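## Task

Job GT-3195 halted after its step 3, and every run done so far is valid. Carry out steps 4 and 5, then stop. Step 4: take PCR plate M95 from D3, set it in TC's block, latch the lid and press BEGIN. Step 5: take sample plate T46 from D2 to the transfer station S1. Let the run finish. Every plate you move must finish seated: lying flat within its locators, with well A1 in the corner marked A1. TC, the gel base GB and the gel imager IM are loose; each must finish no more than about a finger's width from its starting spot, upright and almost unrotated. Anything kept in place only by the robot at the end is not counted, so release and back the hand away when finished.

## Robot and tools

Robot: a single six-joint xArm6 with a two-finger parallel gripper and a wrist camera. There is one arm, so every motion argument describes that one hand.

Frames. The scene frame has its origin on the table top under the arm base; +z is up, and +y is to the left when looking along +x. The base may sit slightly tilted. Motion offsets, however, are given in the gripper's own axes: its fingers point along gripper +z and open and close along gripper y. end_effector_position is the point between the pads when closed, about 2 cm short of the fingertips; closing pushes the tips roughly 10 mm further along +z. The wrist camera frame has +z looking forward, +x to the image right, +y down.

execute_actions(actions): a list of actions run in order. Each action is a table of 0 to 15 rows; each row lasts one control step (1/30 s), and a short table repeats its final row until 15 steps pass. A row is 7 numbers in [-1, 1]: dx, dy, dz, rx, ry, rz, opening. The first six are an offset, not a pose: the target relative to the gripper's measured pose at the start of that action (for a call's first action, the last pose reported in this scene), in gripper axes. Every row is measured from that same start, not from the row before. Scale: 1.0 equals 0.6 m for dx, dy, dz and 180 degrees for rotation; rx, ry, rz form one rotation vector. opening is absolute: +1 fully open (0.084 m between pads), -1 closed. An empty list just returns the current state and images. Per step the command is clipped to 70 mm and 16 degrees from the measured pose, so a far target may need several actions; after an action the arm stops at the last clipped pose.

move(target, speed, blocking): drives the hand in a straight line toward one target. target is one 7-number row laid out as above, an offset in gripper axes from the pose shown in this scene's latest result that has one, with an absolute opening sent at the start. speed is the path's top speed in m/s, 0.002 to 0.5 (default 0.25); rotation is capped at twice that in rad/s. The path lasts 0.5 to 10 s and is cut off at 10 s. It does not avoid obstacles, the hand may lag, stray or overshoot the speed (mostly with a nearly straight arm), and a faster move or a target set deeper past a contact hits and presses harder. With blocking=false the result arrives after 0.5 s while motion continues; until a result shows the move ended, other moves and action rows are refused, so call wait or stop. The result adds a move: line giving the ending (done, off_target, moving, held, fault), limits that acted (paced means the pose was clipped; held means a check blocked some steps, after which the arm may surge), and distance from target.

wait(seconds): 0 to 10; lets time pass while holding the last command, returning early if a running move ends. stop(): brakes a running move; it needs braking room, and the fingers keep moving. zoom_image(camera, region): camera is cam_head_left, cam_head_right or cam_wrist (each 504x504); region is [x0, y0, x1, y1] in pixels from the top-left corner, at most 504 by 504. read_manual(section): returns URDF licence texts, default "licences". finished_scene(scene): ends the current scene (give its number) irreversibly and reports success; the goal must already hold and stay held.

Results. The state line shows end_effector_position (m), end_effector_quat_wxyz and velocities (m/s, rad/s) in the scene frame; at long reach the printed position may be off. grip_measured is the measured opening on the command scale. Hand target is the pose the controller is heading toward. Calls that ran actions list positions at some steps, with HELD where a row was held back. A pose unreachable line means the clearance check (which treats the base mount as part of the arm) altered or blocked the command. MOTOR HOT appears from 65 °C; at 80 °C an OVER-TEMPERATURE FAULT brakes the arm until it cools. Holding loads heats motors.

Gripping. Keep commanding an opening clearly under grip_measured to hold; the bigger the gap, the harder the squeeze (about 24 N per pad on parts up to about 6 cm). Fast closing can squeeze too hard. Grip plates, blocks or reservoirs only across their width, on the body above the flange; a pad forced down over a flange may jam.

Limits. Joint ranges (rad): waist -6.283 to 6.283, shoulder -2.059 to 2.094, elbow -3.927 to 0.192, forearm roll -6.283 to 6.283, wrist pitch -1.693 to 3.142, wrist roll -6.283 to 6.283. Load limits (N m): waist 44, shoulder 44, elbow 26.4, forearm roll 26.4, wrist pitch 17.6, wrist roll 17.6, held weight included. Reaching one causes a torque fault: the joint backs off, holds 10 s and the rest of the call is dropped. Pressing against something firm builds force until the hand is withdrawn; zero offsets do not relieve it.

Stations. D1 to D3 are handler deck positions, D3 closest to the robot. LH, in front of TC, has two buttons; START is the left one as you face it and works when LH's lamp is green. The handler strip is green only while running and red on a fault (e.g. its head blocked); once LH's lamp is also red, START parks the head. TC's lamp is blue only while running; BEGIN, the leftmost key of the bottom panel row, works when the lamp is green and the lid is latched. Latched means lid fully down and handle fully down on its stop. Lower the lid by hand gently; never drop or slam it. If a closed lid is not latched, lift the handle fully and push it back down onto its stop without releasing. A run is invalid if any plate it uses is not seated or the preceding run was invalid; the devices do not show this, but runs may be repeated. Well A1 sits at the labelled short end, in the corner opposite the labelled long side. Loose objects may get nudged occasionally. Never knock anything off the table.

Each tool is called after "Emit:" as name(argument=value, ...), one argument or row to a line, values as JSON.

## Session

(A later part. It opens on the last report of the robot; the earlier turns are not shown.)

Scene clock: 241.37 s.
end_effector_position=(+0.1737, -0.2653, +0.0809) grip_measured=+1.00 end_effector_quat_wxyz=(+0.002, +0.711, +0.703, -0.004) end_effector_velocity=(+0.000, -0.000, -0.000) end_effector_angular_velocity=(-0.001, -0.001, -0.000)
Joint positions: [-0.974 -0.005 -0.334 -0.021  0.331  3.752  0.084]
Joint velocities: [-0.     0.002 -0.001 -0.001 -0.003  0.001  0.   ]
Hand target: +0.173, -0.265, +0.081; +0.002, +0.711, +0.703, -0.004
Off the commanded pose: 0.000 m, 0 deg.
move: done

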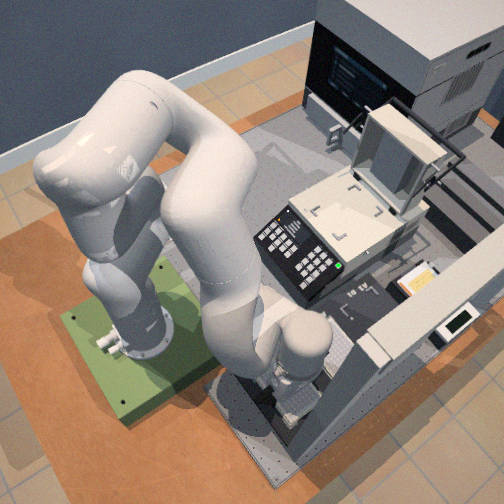

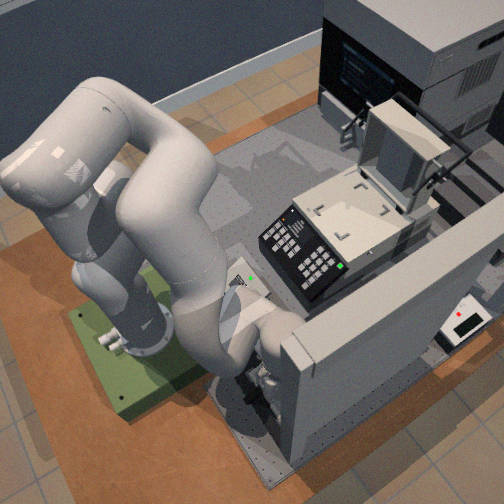

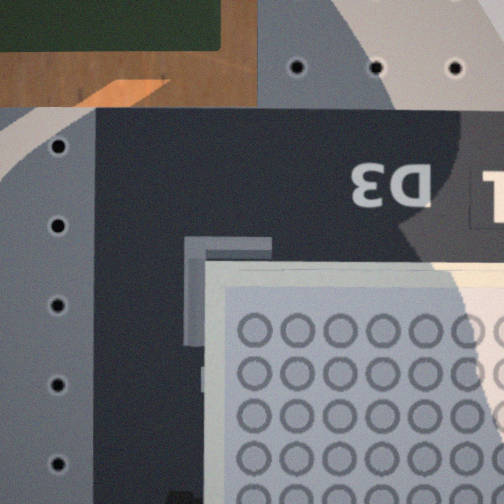

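Emit:
move(
  target=[0,0,0,0,0,0,0.3],
)

Emit:
move(
  target=[0,0,-0.05,0,0,0,0.3],
  speed=0.02,
)

Scene clock: 247.33 s.
end_effector_position=(+0.1740, -0.2656, +0.0811) grip_measured=+0.94 end_effector_quat_wxyz=(+0.003, +0.711, +0.704, -0.004) end_effector_velocity=(+0.000, +0.000, -0.001) end_effector_angular_velocity=(+0.002, +0.001, +0.001)
Joint positions: [-0.974 -0.005 -0.335 -0.021  0.331  3.752  0.082]
Joint velocities: [ 0.001  0.003 -0.001  0.     0.    -0.     0.   ]
Hand target: +0.174, -0.265, +0.081; +0.002, +0.711, +0.703, -0.004
Off the commanded pose: 0.000 m, 0 deg.
move: done

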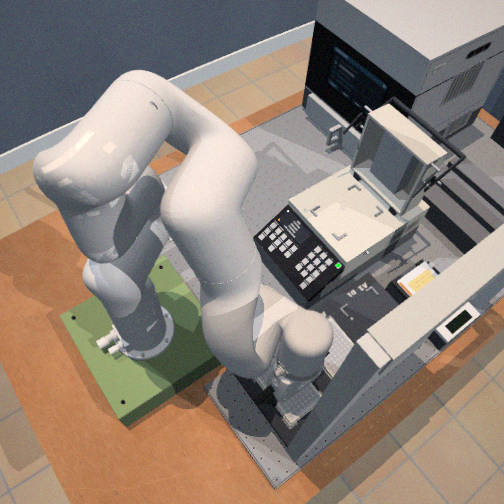

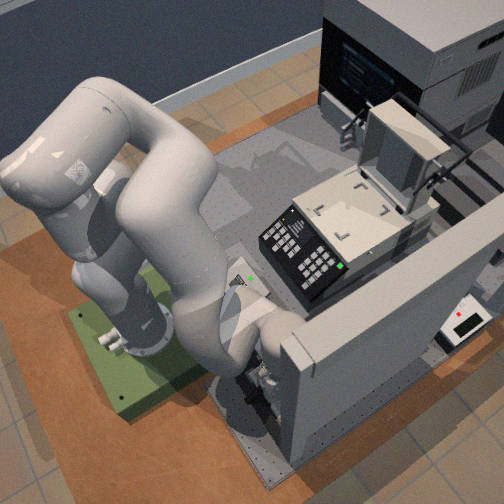

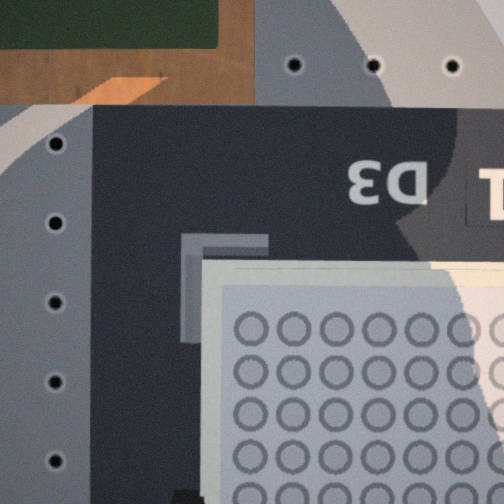

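Scene clock: 249.10 s.
end_effector_position=(+0.1741, -0.2653, +0.1110) grip_measured=+0.93 end_effector_quat_wxyz=(+0.003, +0.711, +0.704, -0.004) end_effector_velocity=(-0.001, +0.001, -0.000) end_effector_angular_velocity=(+0.003, +0.002, -0.001)
Joint positions: [-0.972 -0.129 -0.335 -0.015  0.456  3.748  0.082]
Joint velocities: [-0.002 -0.001  0.    -0.     0.005 -0.001 -0.   ]
Hand target: +0.174, -0.265, +0.111; +0.003, +0.711, +0.704, -0.004
Off the commanded pose: 0.000 m, 0 deg.
move: done

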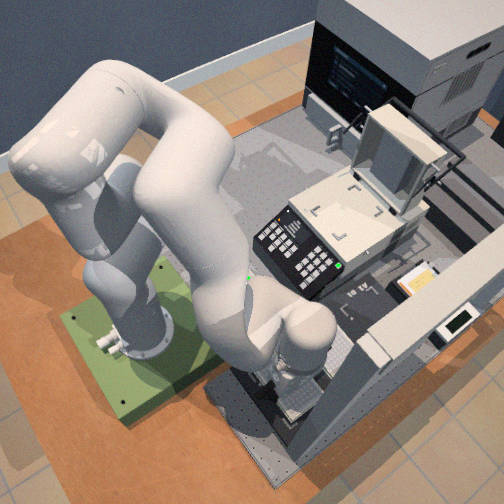

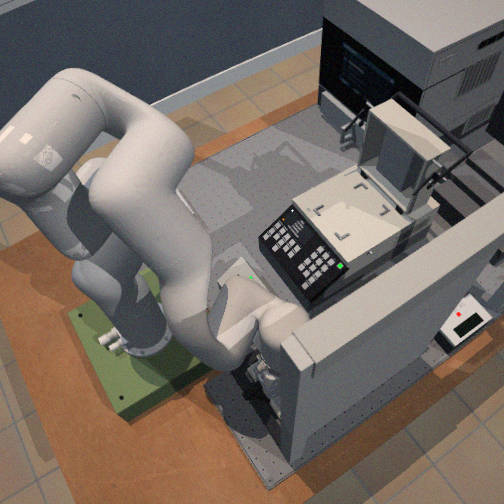

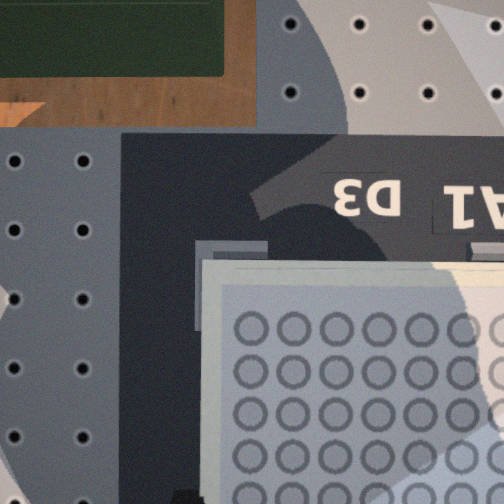

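Held. Lift and carry.

Emit:
move(
  target=[0,0,-0.3,0,0,0,0.3],
  speed=0.08,
)

Emit:
move(
  target=[0.36,0.44,-0.05,0,0,0,0.3],
  speed=0.12,
)

Emit:
move(
  target=[0,0,0,0,0,-0.5,0.3],
)

Scene clock: 255.83 s.
end_effector_position=(+0.1746, -0.2636, +0.2907) grip_measured=+0.93 end_effector_quat_wxyz=(+0.002, +0.711, +0.704, -0.004) end_effector_velocity=(+0.000, +0.001, -0.000) end_effector_angular_velocity=(+0.004, +0.002, +0.002)
Joint positions: [-0.965 -0.56  -0.581 -0.007  1.133  3.744  0.082]
Joint velocities: [ 0.002  0.002 -0.002 -0.     0.004 -0.001 -0.   ]
Hand target: +0.175, -0.264, +0.291; +0.003, +0.710, +0.704, -0.004
Off the commanded pose: 0.000 m, 0 deg.
move: done

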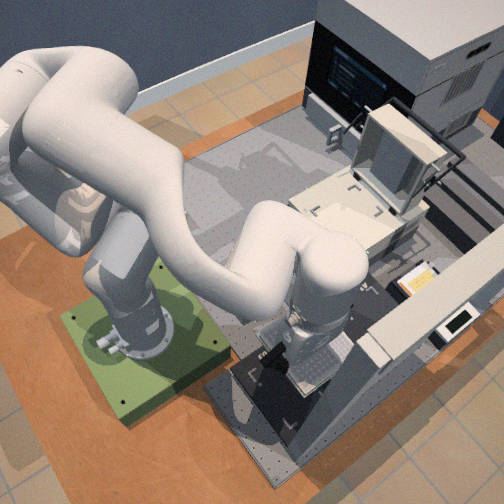

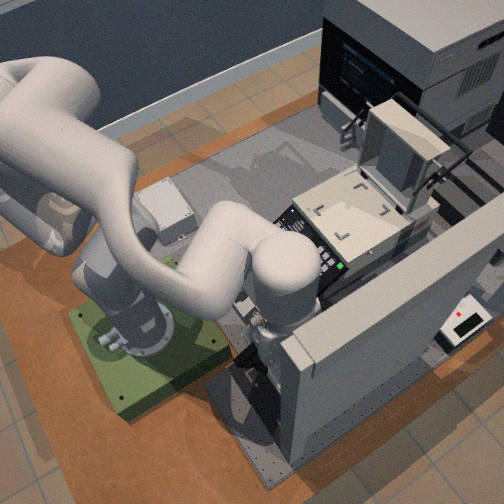

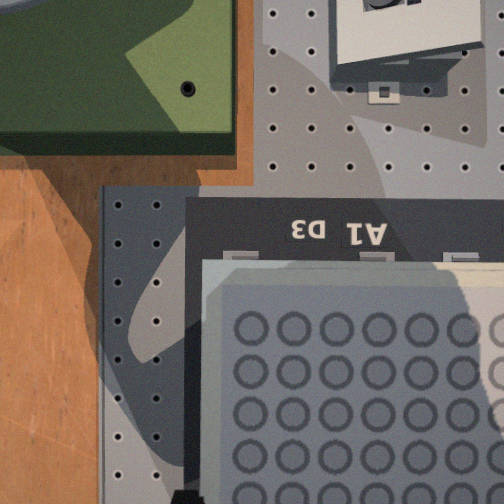

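Scene clock: 259.10 s.
end_effector_position=(+0.4403, -0.0492, +0.3184) grip_measured=+0.93 end_effector_quat_wxyz=(+0.002, +0.711, +0.704, -0.003) end_effector_velocity=(+0.001, +0.001, +0.001) end_effector_angular_velocity=(-0.000, -0.002, +0.002)
Joint positions: [-0.09  -0.113 -1.054 -0.009  1.166  4.619  0.082]
Joint velocities: [ 0.003  0.001 -0.003 -0.     0.001  0.001  0.   ]
Hand target: +0.440, -0.049, +0.318; +0.002, +0.710, +0.704, -0.003
Off the commanded pose: 0.001 m, 0 deg.
move: done

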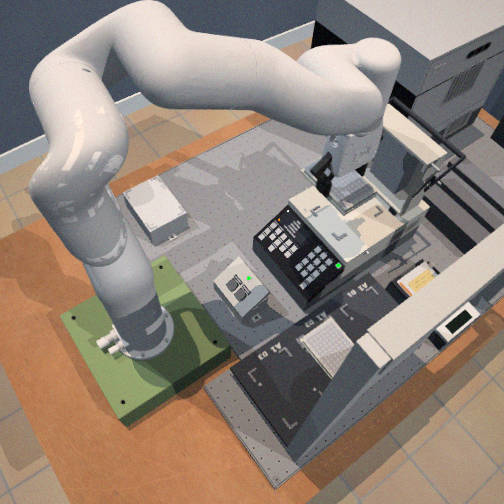

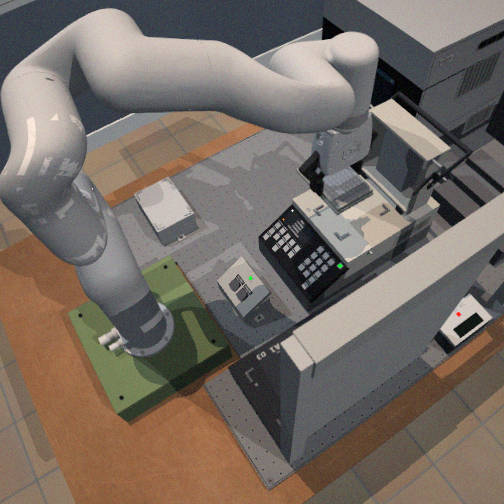

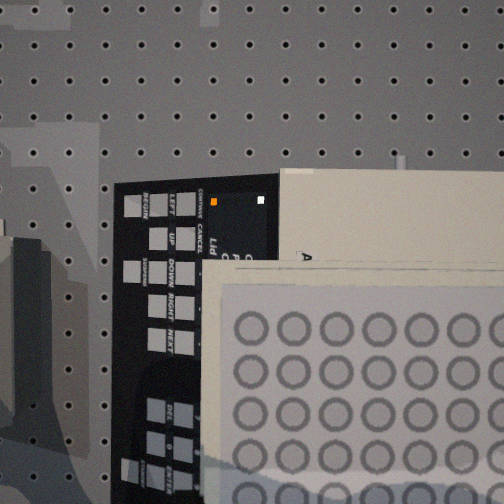

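Scene clock: 262.67 s.
end_effector_position=(+0.4403, -0.0492, +0.3184) grip_measured=+0.93 end_effector_quat_wxyz=(-0.000, +0.005, +1.000, -0.003) end_effector_velocity=(+0.000, +0.000, +0.000) end_effector_angular_velocity=(+0.001, -0.000, +0.006)
Joint positions: [-0.09  -0.113 -1.054 -0.009  1.166  3.049  0.082]
Joint velocities: [ 0.    -0.     0.     0.001  0.    -0.006  0.   ]
Hand target: +0.440, -0.049, +0.318; -0.000, +0.005, +1.000, -0.003
Off the commanded pose: 0.000 m, 0 deg.
move: done

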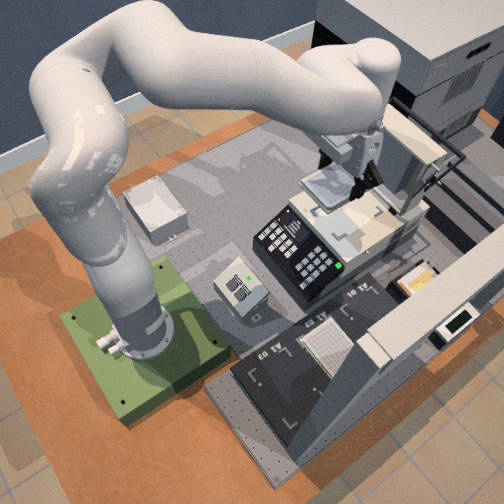

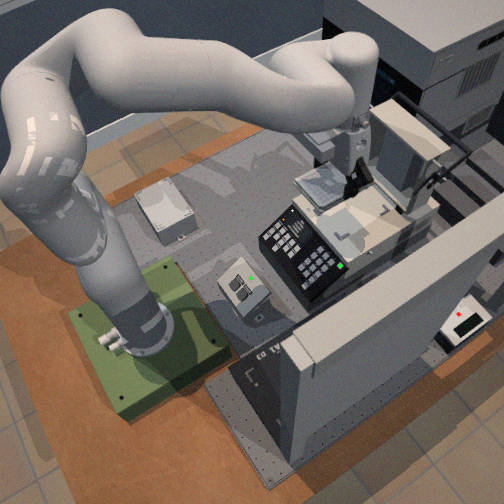

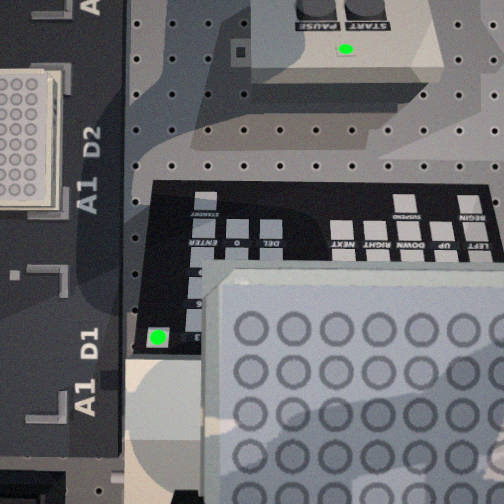

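Emit:
zoom_image(
  camera="cam_head_left",
  region=[270,150,410,290],
)

Emit:
move(
  target=[-0.128,0.012,0.2,0,0,0.004,0.3],
  speed=0.06,
)

Region (270, 150, 410, 290) of cam_head_left's 504x504 image, scaled by 3.600, with more detail than that image has.

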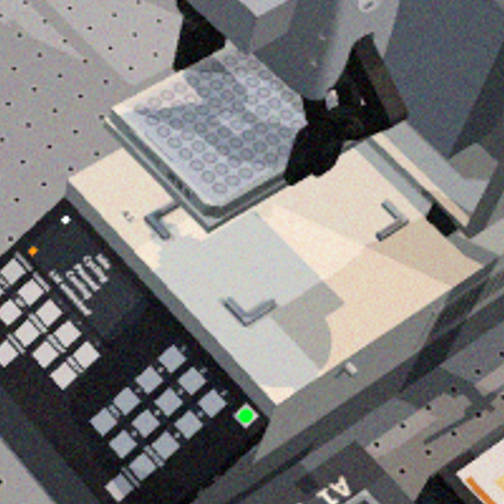

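Scene clock: 267.60 s.
end_effector_position=(+0.5169, -0.0435, +0.1985) grip_measured=+0.93 end_effector_quat_wxyz=(-0.000, +0.012, +1.000, -0.003) end_effector_velocity=(+0.001, +0.000, +0.001) end_effector_angular_velocity=(-0.000, -0.004, +0.001)
Joint positions: [-0.064  0.268 -1.161 -0.01   0.891  3.09   0.082]
Joint velocities: [ 0.001  0.001 -0.003 -0.    -0.001  0.    -0.   ]
Hand target: +0.517, -0.044, +0.198; -0.000, +0.012, +1.000, -0.003
Off the commanded pose: 0.000 m, 0 deg.
move: done

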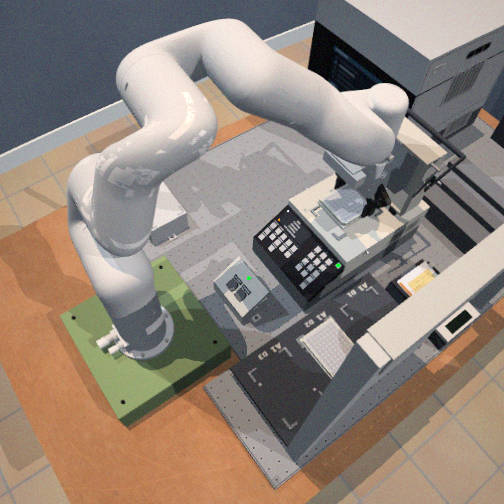

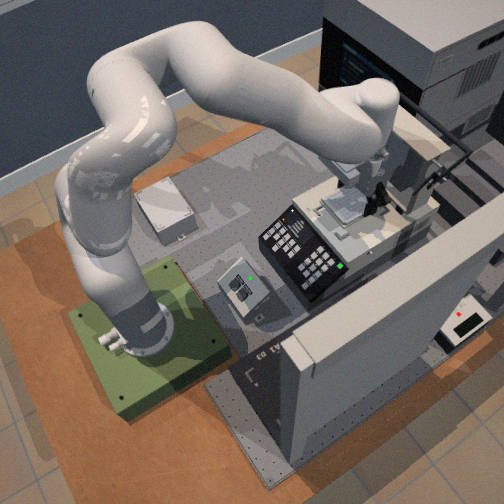

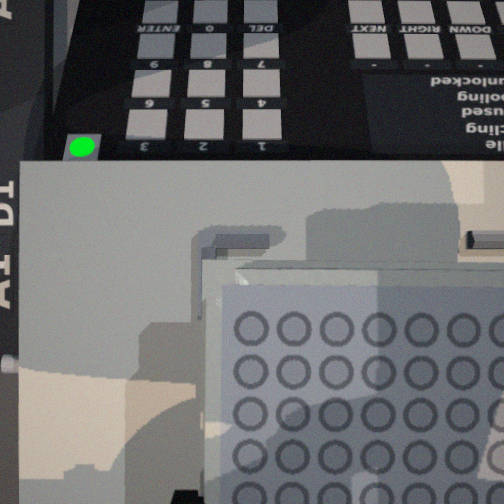

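Emit:
move(
  target=[0,0,0.04,0,0,0,0.3],
  speed=0.02,
)

Scene clock: 272.67 s.
end_effector_position=(+0.5172, -0.0437, +0.1750) grip_measured=+0.93 end_effector_quat_wxyz=(+0.001, +0.012, +1.000, -0.003) end_effector_velocity=(-0.000, -0.000, -0.001) end_effector_angular_velocity=(-0.000, -0.000, +0.001)
Joint positions: [-0.065  0.307 -1.139 -0.011  0.83   3.091  0.082]
Joint velocities: [-0.     0.001  0.002 -0.    -0.004 -0.001  0.   ]
Hand target: +0.517, -0.044, +0.175; -0.000, +0.012, +1.000, -0.003
Off the commanded pose: 0.001 m, 0 deg.
move: done

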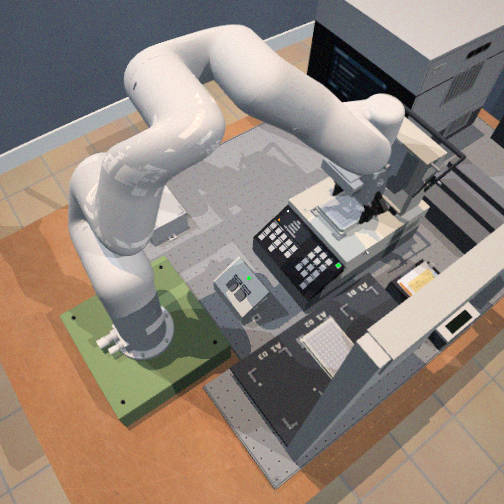

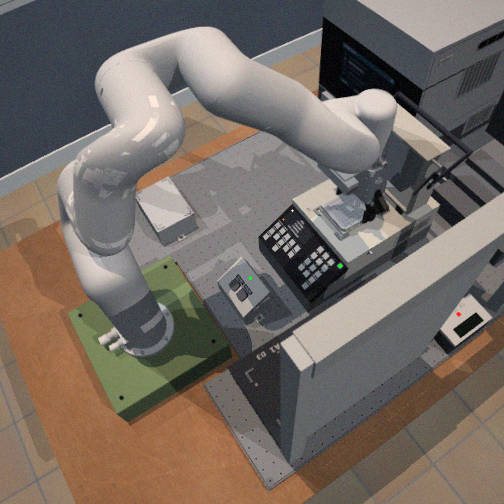

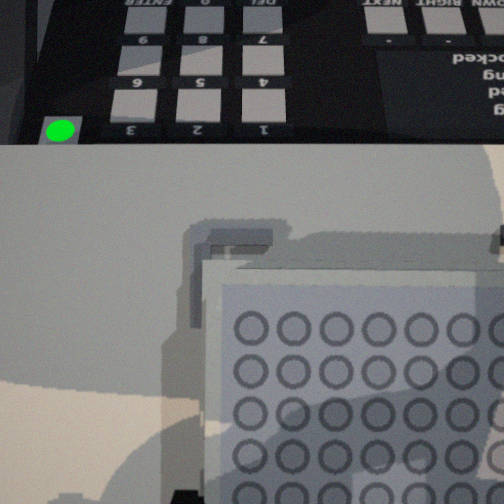

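Emit:
move(
  target=[0.0045,0.001,0.008,0,0,0,0.3],
  speed=0.01,
)

Scene clock: 276.80 s.
end_effector_position=(+0.5161, -0.0433, +0.1723) grip_measured=+0.94 end_effector_quat_wxyz=(+0.003, +0.012, +1.000, -0.004) end_effector_velocity=(-0.001, +0.001, -0.003) end_effector_angular_velocity=(+0.000, +0.004, +0.002)
Joint positions: [-0.064  0.305 -1.126 -0.011  0.814  3.092  0.082]
Joint velocities: [ 0.002  0.002  0.004  0.    -0.003 -0.     0.   ]
Hand target: +0.515, -0.043, +0.170; +0.001, +0.012, +1.000, -0.003
Off the commanded pose: 0.003 m, 0 deg.
move: done

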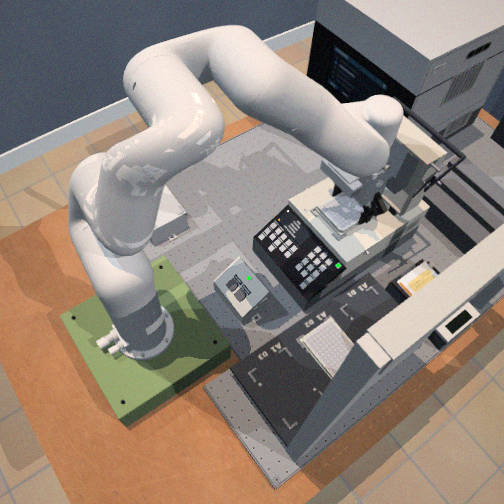

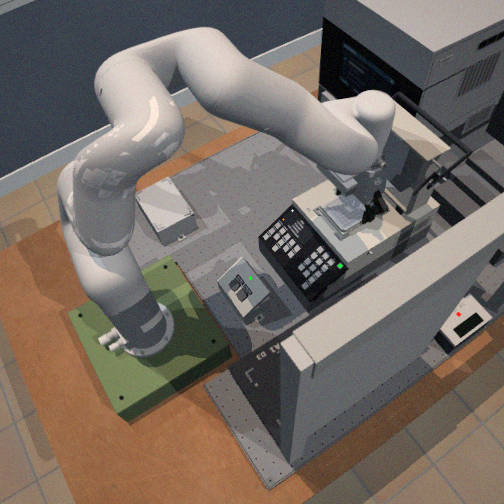

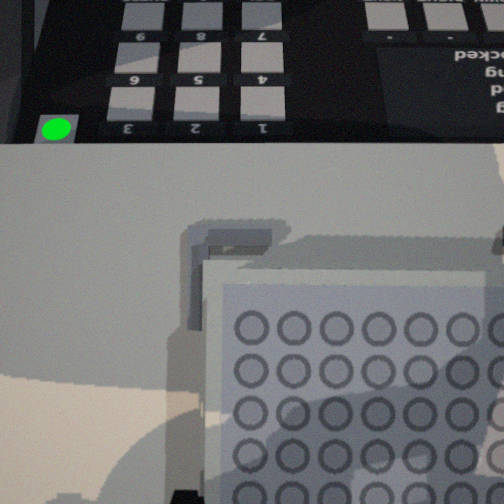

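Perhaps still settling.

Emit:
wait(
  seconds=1,
)

Scene clock: 278.93 s.
end_effector_position=(+0.5152, -0.0431, +0.1708) grip_measured=+0.94 end_effector_quat_wxyz=(+0.001, +0.012, +1.000, -0.003) end_effector_velocity=(-0.000, +0.000, -0.000) end_effector_angular_velocity=(+0.000, +0.001, +0.001)
Joint positions: [-0.064  0.307 -1.125 -0.011  0.815  3.092  0.082]
Joint velocities: [ 0.001  0.001  0.    -0.     0.     0.     0.   ]
Hand target: +0.515, -0.043, +0.170; +0.001, +0.012, +1.000, -0.003
Off the commanded pose: 0.001 m, 0 deg.
wait: 1.00 s; at rest from the start

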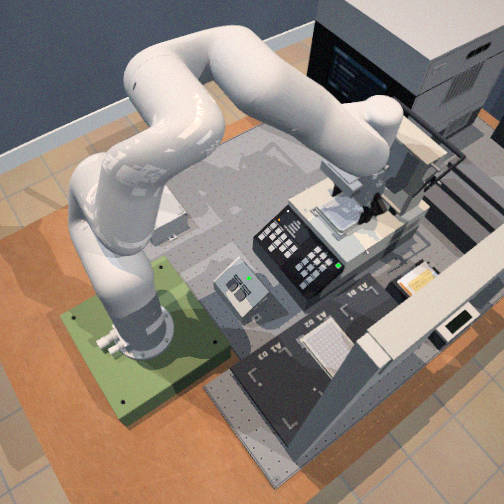

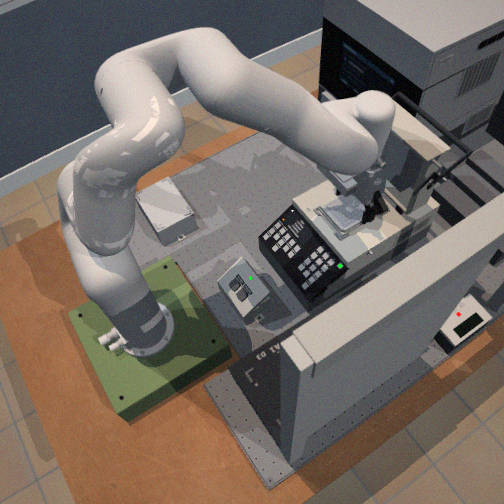

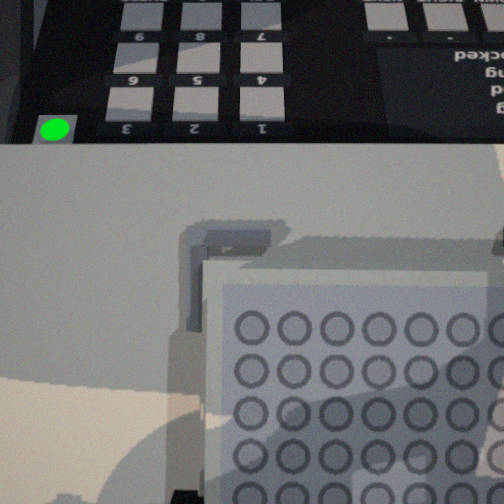

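Emit:
move(
  target=[0.003,0,0,0,0,0,0.3],
  speed=0.005,
)

Emit:
move(
  target=[0,0,0.012,0,0,0,0.3],
  speed=0.005,
)

Scene clock: 284.33 s.
end_effector_position=(+0.5120, -0.0423, +0.1689) grip_measured=+0.94 end_effector_quat_wxyz=(-0.001, +0.011, +1.000, -0.003) end_effector_velocity=(+0.001, -0.001, +0.002) end_effector_angular_velocity=(-0.000, -0.005, -0.003)
Joint positions: [-0.063  0.304 -1.116 -0.011  0.813  3.091  0.082]
Joint velocities: [-0.002 -0.003  0.    -0.    -0.002  0.001 -0.   ]
Hand target: +0.513, -0.043, +0.171; +0.001, +0.012, +1.000, -0.003
Off the commanded pose: 0.002 m, 0 deg.
move: done

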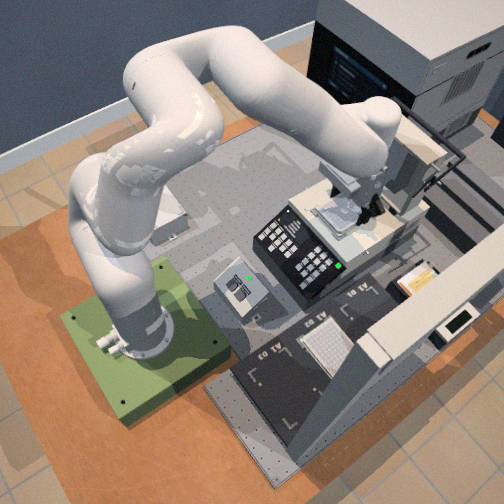

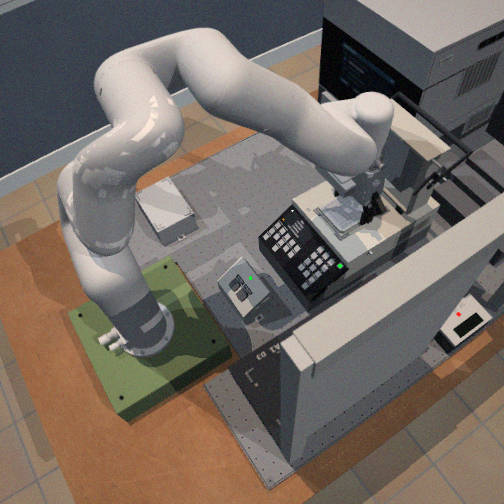

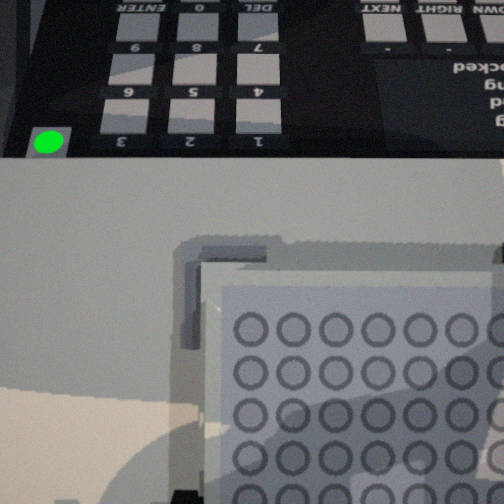

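Scene clock: 286.00 s.
end_effector_position=(+0.5124, -0.0424, +0.1634) grip_measured=+0.94 end_effector_quat_wxyz=(+0.000, +0.011, +1.000, -0.003) end_effector_velocity=(+0.000, +0.000, +0.000) end_effector_angular_velocity=(-0.001, -0.003, +0.001)
Joint positions: [-0.063  0.313 -1.11  -0.011  0.796  3.091  0.082]
Joint velocities: [ 0.001 -0.001  0.002 -0.001 -0.004  0.     0.   ]
Hand target: +0.512, -0.042, +0.162; -0.001, +0.011, +1.000, -0.003
Off the commanded pose: 0.002 m, 0 deg.
move: done

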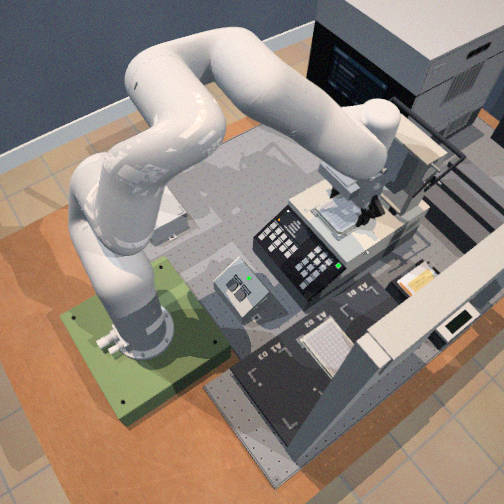

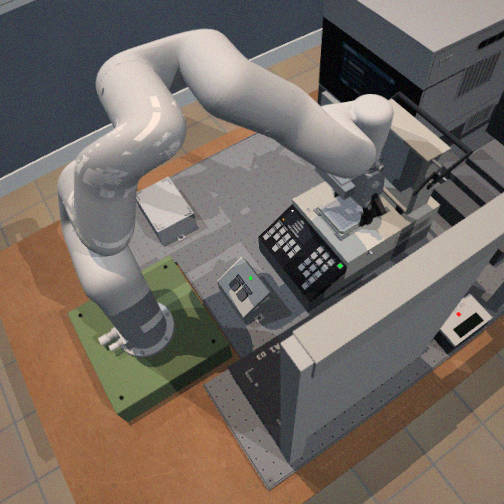

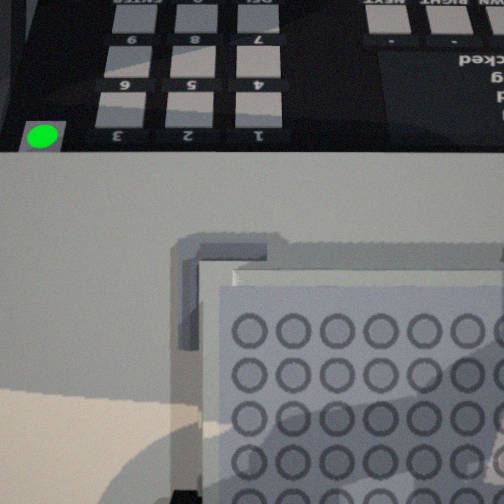

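Seated. Release and rise.

Emit:
move(
  target=[0,0,-0.002,0,0,0,1],
)

Emit:
move(
  target=[-0.06,0,-0.33,0,0,0,1],
  speed=0.08,
)

Scene clock: 288.57 s.
end_effector_position=(+0.5121, -0.0428, +0.1635) grip_measured=+1.00 end_effector_quat_wxyz=(-0.001, +0.011, +1.000, -0.003) end_effector_velocity=(-0.000, +0.001, +0.002) end_effector_angular_velocity=(+0.000, -0.000, +0.001)
Joint positions: [-0.064  0.313 -1.111 -0.011  0.798  3.092  0.084]
Joint velocities: [ 0.001 -0.004  0.     0.     0.004 -0.     0.   ]
Hand target: +0.512, -0.042, +0.165; +0.000, +0.011, +1.000, -0.003
Off the commanded pose: 0.001 m, 0 deg.
move: done

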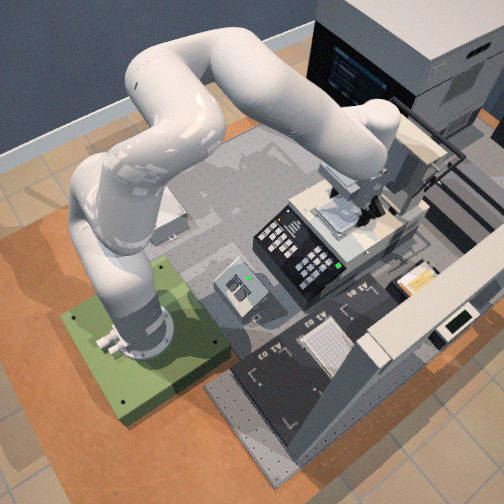

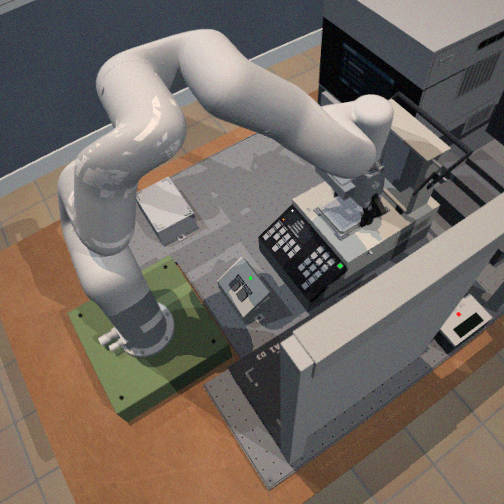

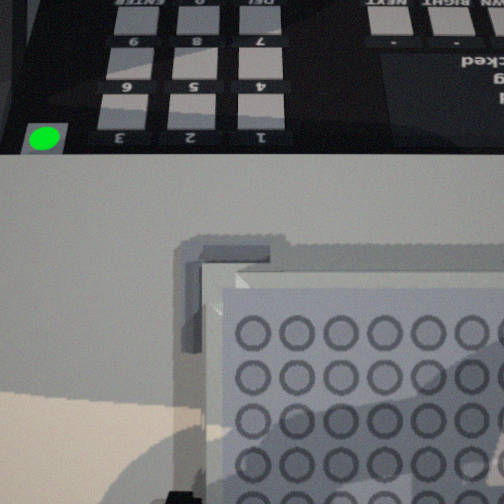

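Scene clock: 291.43 s.
end_effector_position=(+0.5485, -0.0421, +0.3609) grip_measured=+1.00 end_effector_quat_wxyz=(-0.001, +0.011, +1.000, -0.003) end_effector_velocity=(+0.000, +0.000, +0.001) end_effector_angular_velocity=(+0.000, +0.002, -0.001)
Joint positions: [-0.056  0.253 -1.618 -0.008  1.366  3.093  0.084]
Joint velocities: [ 0.     0.003 -0.006  0.     0.005  0.001  0.   ]
Hand target: +0.549, -0.042, +0.361; -0.001, +0.011, +1.000, -0.003
Off the commanded pose: 0.001 m, 0 deg.
move: done

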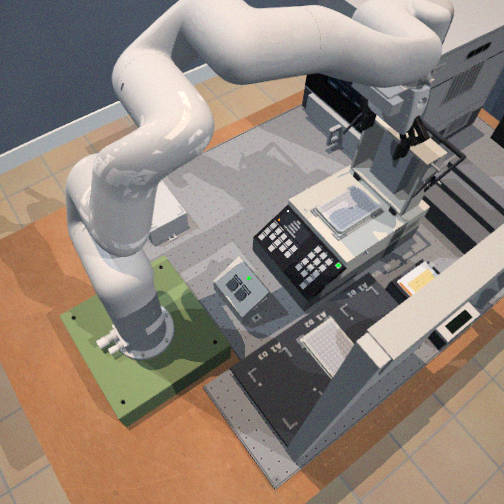

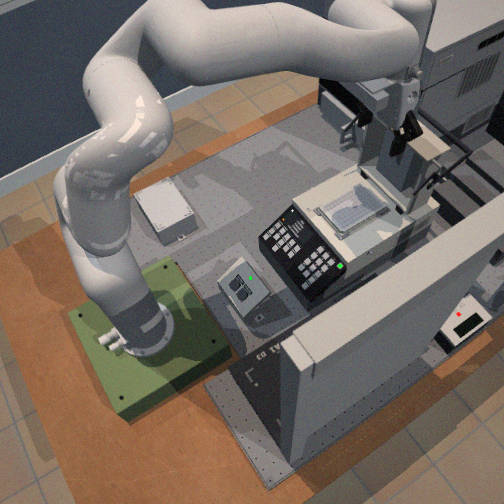

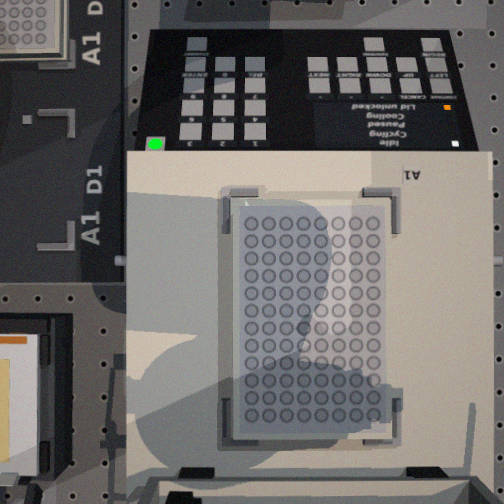

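Emit:
zoom_image(
  camera="cam_head_left",
  region=[300,170,400,250],
)

Emit:
zoom_image(
  camera="cam_wrist",
  region=[210,170,410,300],
)

Region (300, 170, 400, 250) of cam_head_left's 504x504 image, scaled by 5.040, with more detail than that image has; it fills the top 403 rows of this view, and the rest is white.

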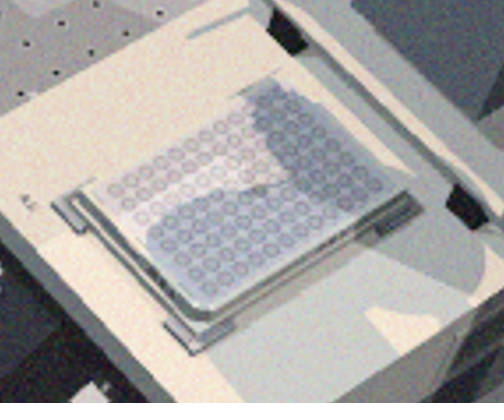

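Region (210, 170, 410, 300) of cam_wrist's 504x504 image, scaled by 2.520, with more detail than that image has; it fills the top 328 rows of this view, and the rest is white.

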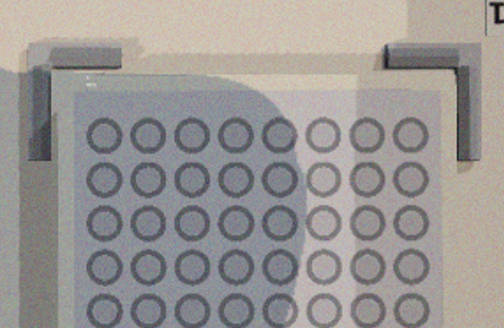

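Emit:
move(
  target=[0,0,-0.06,0,0,-0.508,-0.2],
)

Emit:
move(
  target=[-0.009,-0.2,0.02,0.146,0,0,-0.2],
  speed=0.08,
)

Scene clock: 303.67 s.
end_effector_position=(+0.5486, -0.0419, +0.3968) grip_measured=-0.22 end_effector_quat_wxyz=(+0.003, +0.708, -0.706, +0.001) end_effector_velocity=(+0.000, +0.001, -0.001) end_effector_angular_velocity=(+0.001, +0.001, +0.007)
Joint positions: [-0.055  0.263 -1.735 -0.008  1.473  1.497  0.035]
Joint velocities: [ 0.001  0.002 -0.002  0.001  0.001 -0.007  0.   ]
Hand target: +0.549, -0.042, +0.397; +0.003, +0.708, -0.706, +0.001
Off the commanded pose: 0.000 m, 0 deg.
move: done

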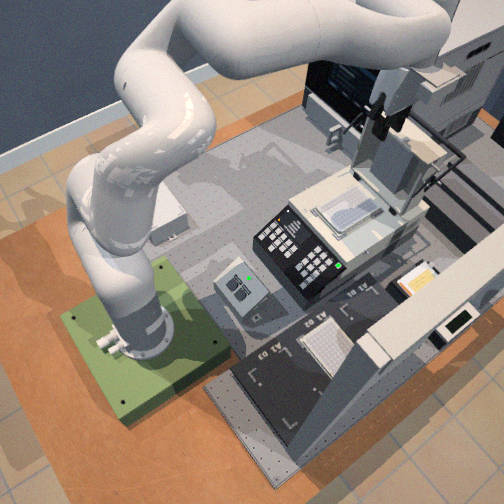

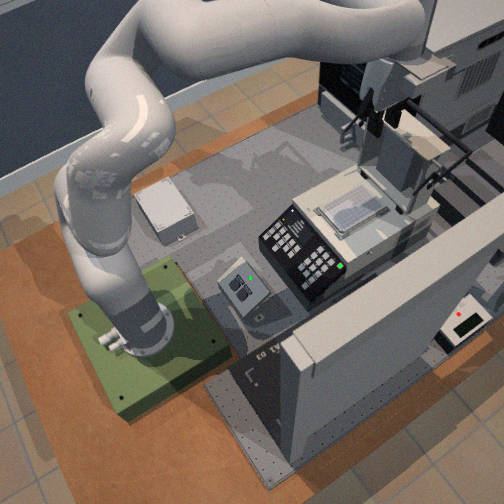

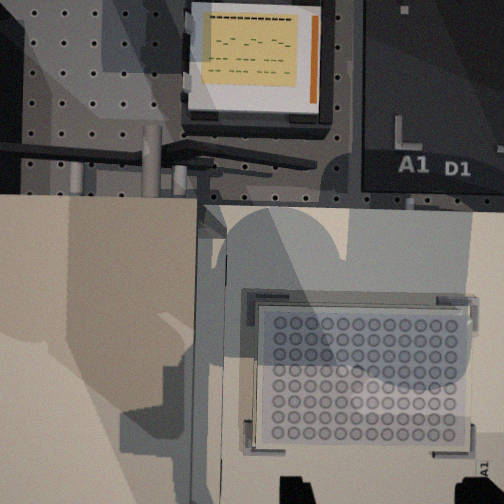

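Scene clock: 306.87 s.
end_effector_position=(+0.6684, -0.0362, +0.3847) grip_measured=-0.22 end_effector_quat_wxyz=(-0.158, +0.690, -0.688, +0.162) end_effector_velocity=(+0.001, -0.000, +0.002) end_effector_angular_velocity=(-0.000, -0.006, -0.000)
Joint positions: [-0.043  0.317 -1.605  0.028  0.831  1.494  0.035]
Joint velocities: [-0.    -0.001 -0.001  0.    -0.004 -0.     0.   ]
Hand target: +0.668, -0.036, +0.385; -0.158, +0.690, -0.688, +0.162
Off the commanded pose: 0.000 m, 0 deg.
move: done

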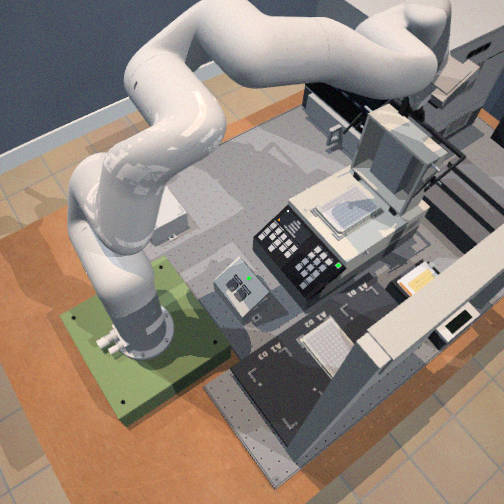

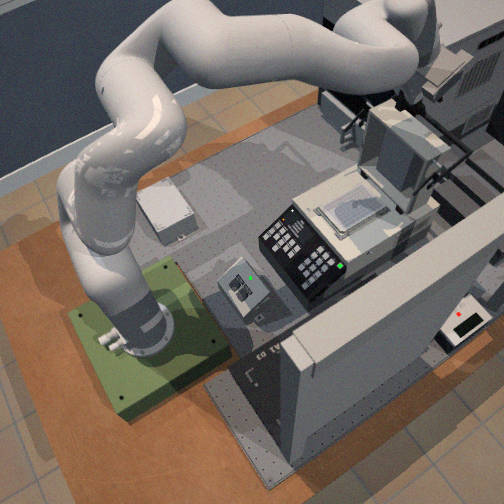

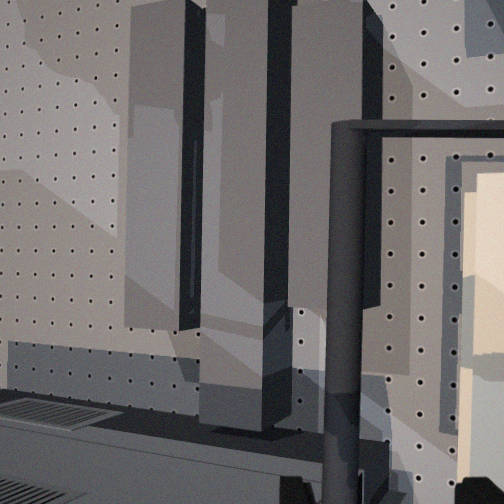

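Emit:
move(
  target=[0,0.002,0.112,0,0,0,-0.2],
  speed=0.03,
)

Emit:
move(
  target=[0,0,0,0,0,0,-1],
)

Scene clock: 313.07 s.
end_effector_position=(+0.6973, -0.0365, +0.3283) grip_measured=-0.21 end_effector_quat_wxyz=(-0.160, +0.689, -0.687, +0.164) end_effector_velocity=(+0.002, -0.000, -0.002) end_effector_angular_velocity=(-0.000, -0.003, -0.000)
Joint positions: [-0.04   0.448 -1.629  0.03   0.719  1.493  0.035]
Joint velocities: [-0.     0.006 -0.002  0.    -0.006 -0.     0.   ]
Hand target: +0.697, -0.036, +0.324; -0.158, +0.690, -0.688, +0.162
Off the commanded pose: 0.004 m, 0 deg.
move: off_target

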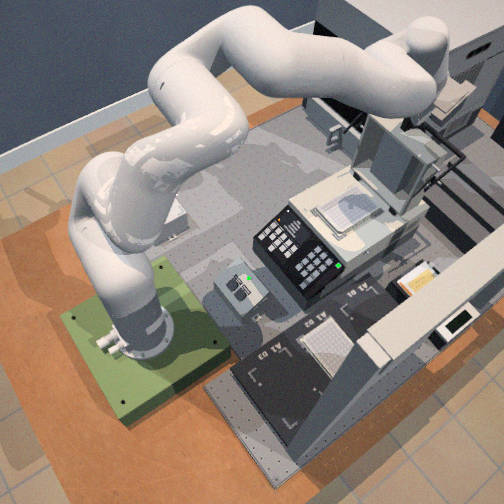

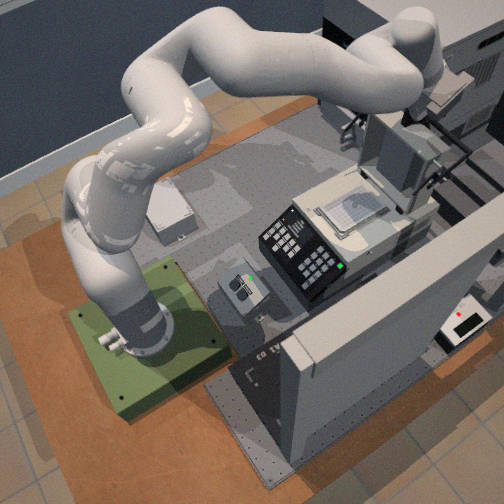

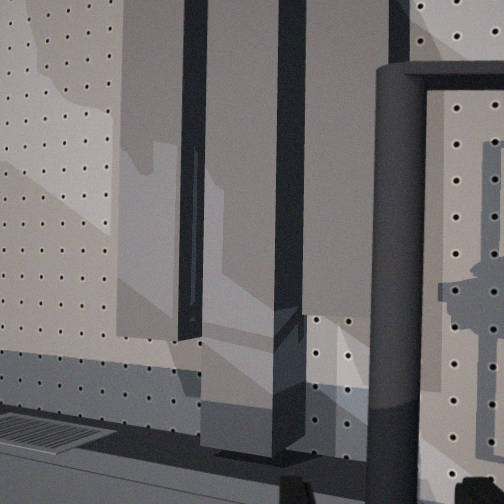

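Scene clock: 313.80 s.
end_effector_position=(+0.6971, -0.0365, +0.3274) grip_measured=-0.74 end_effector_quat_wxyz=(-0.160, +0.690, -0.687, +0.163) end_effector_velocity=(+0.002, -0.001, +0.007) end_effector_angular_velocity=(-0.001, -0.012, -0.001)
Joint positions: [-0.04   0.449 -1.629  0.03   0.719  1.493  0.011]
Joint velocities: [-0.001 -0.006 -0.005 -0.    -0.001 -0.     0.   ]
Hand target: +0.697, -0.036, +0.328; -0.160, +0.689, -0.687, +0.164
Off the commanded pose: 0.001 m, 0 deg.
move: done

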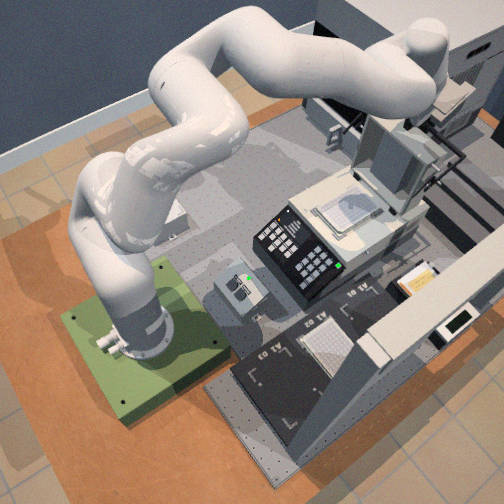

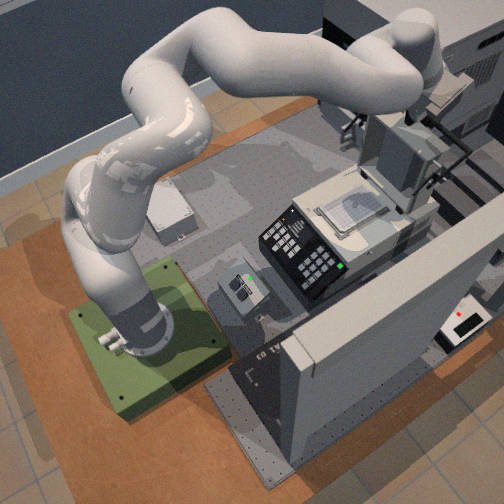

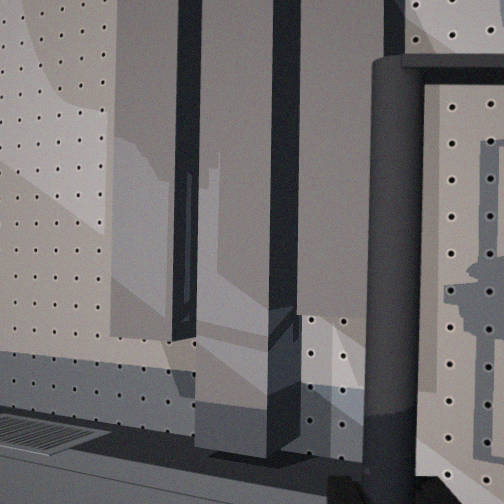

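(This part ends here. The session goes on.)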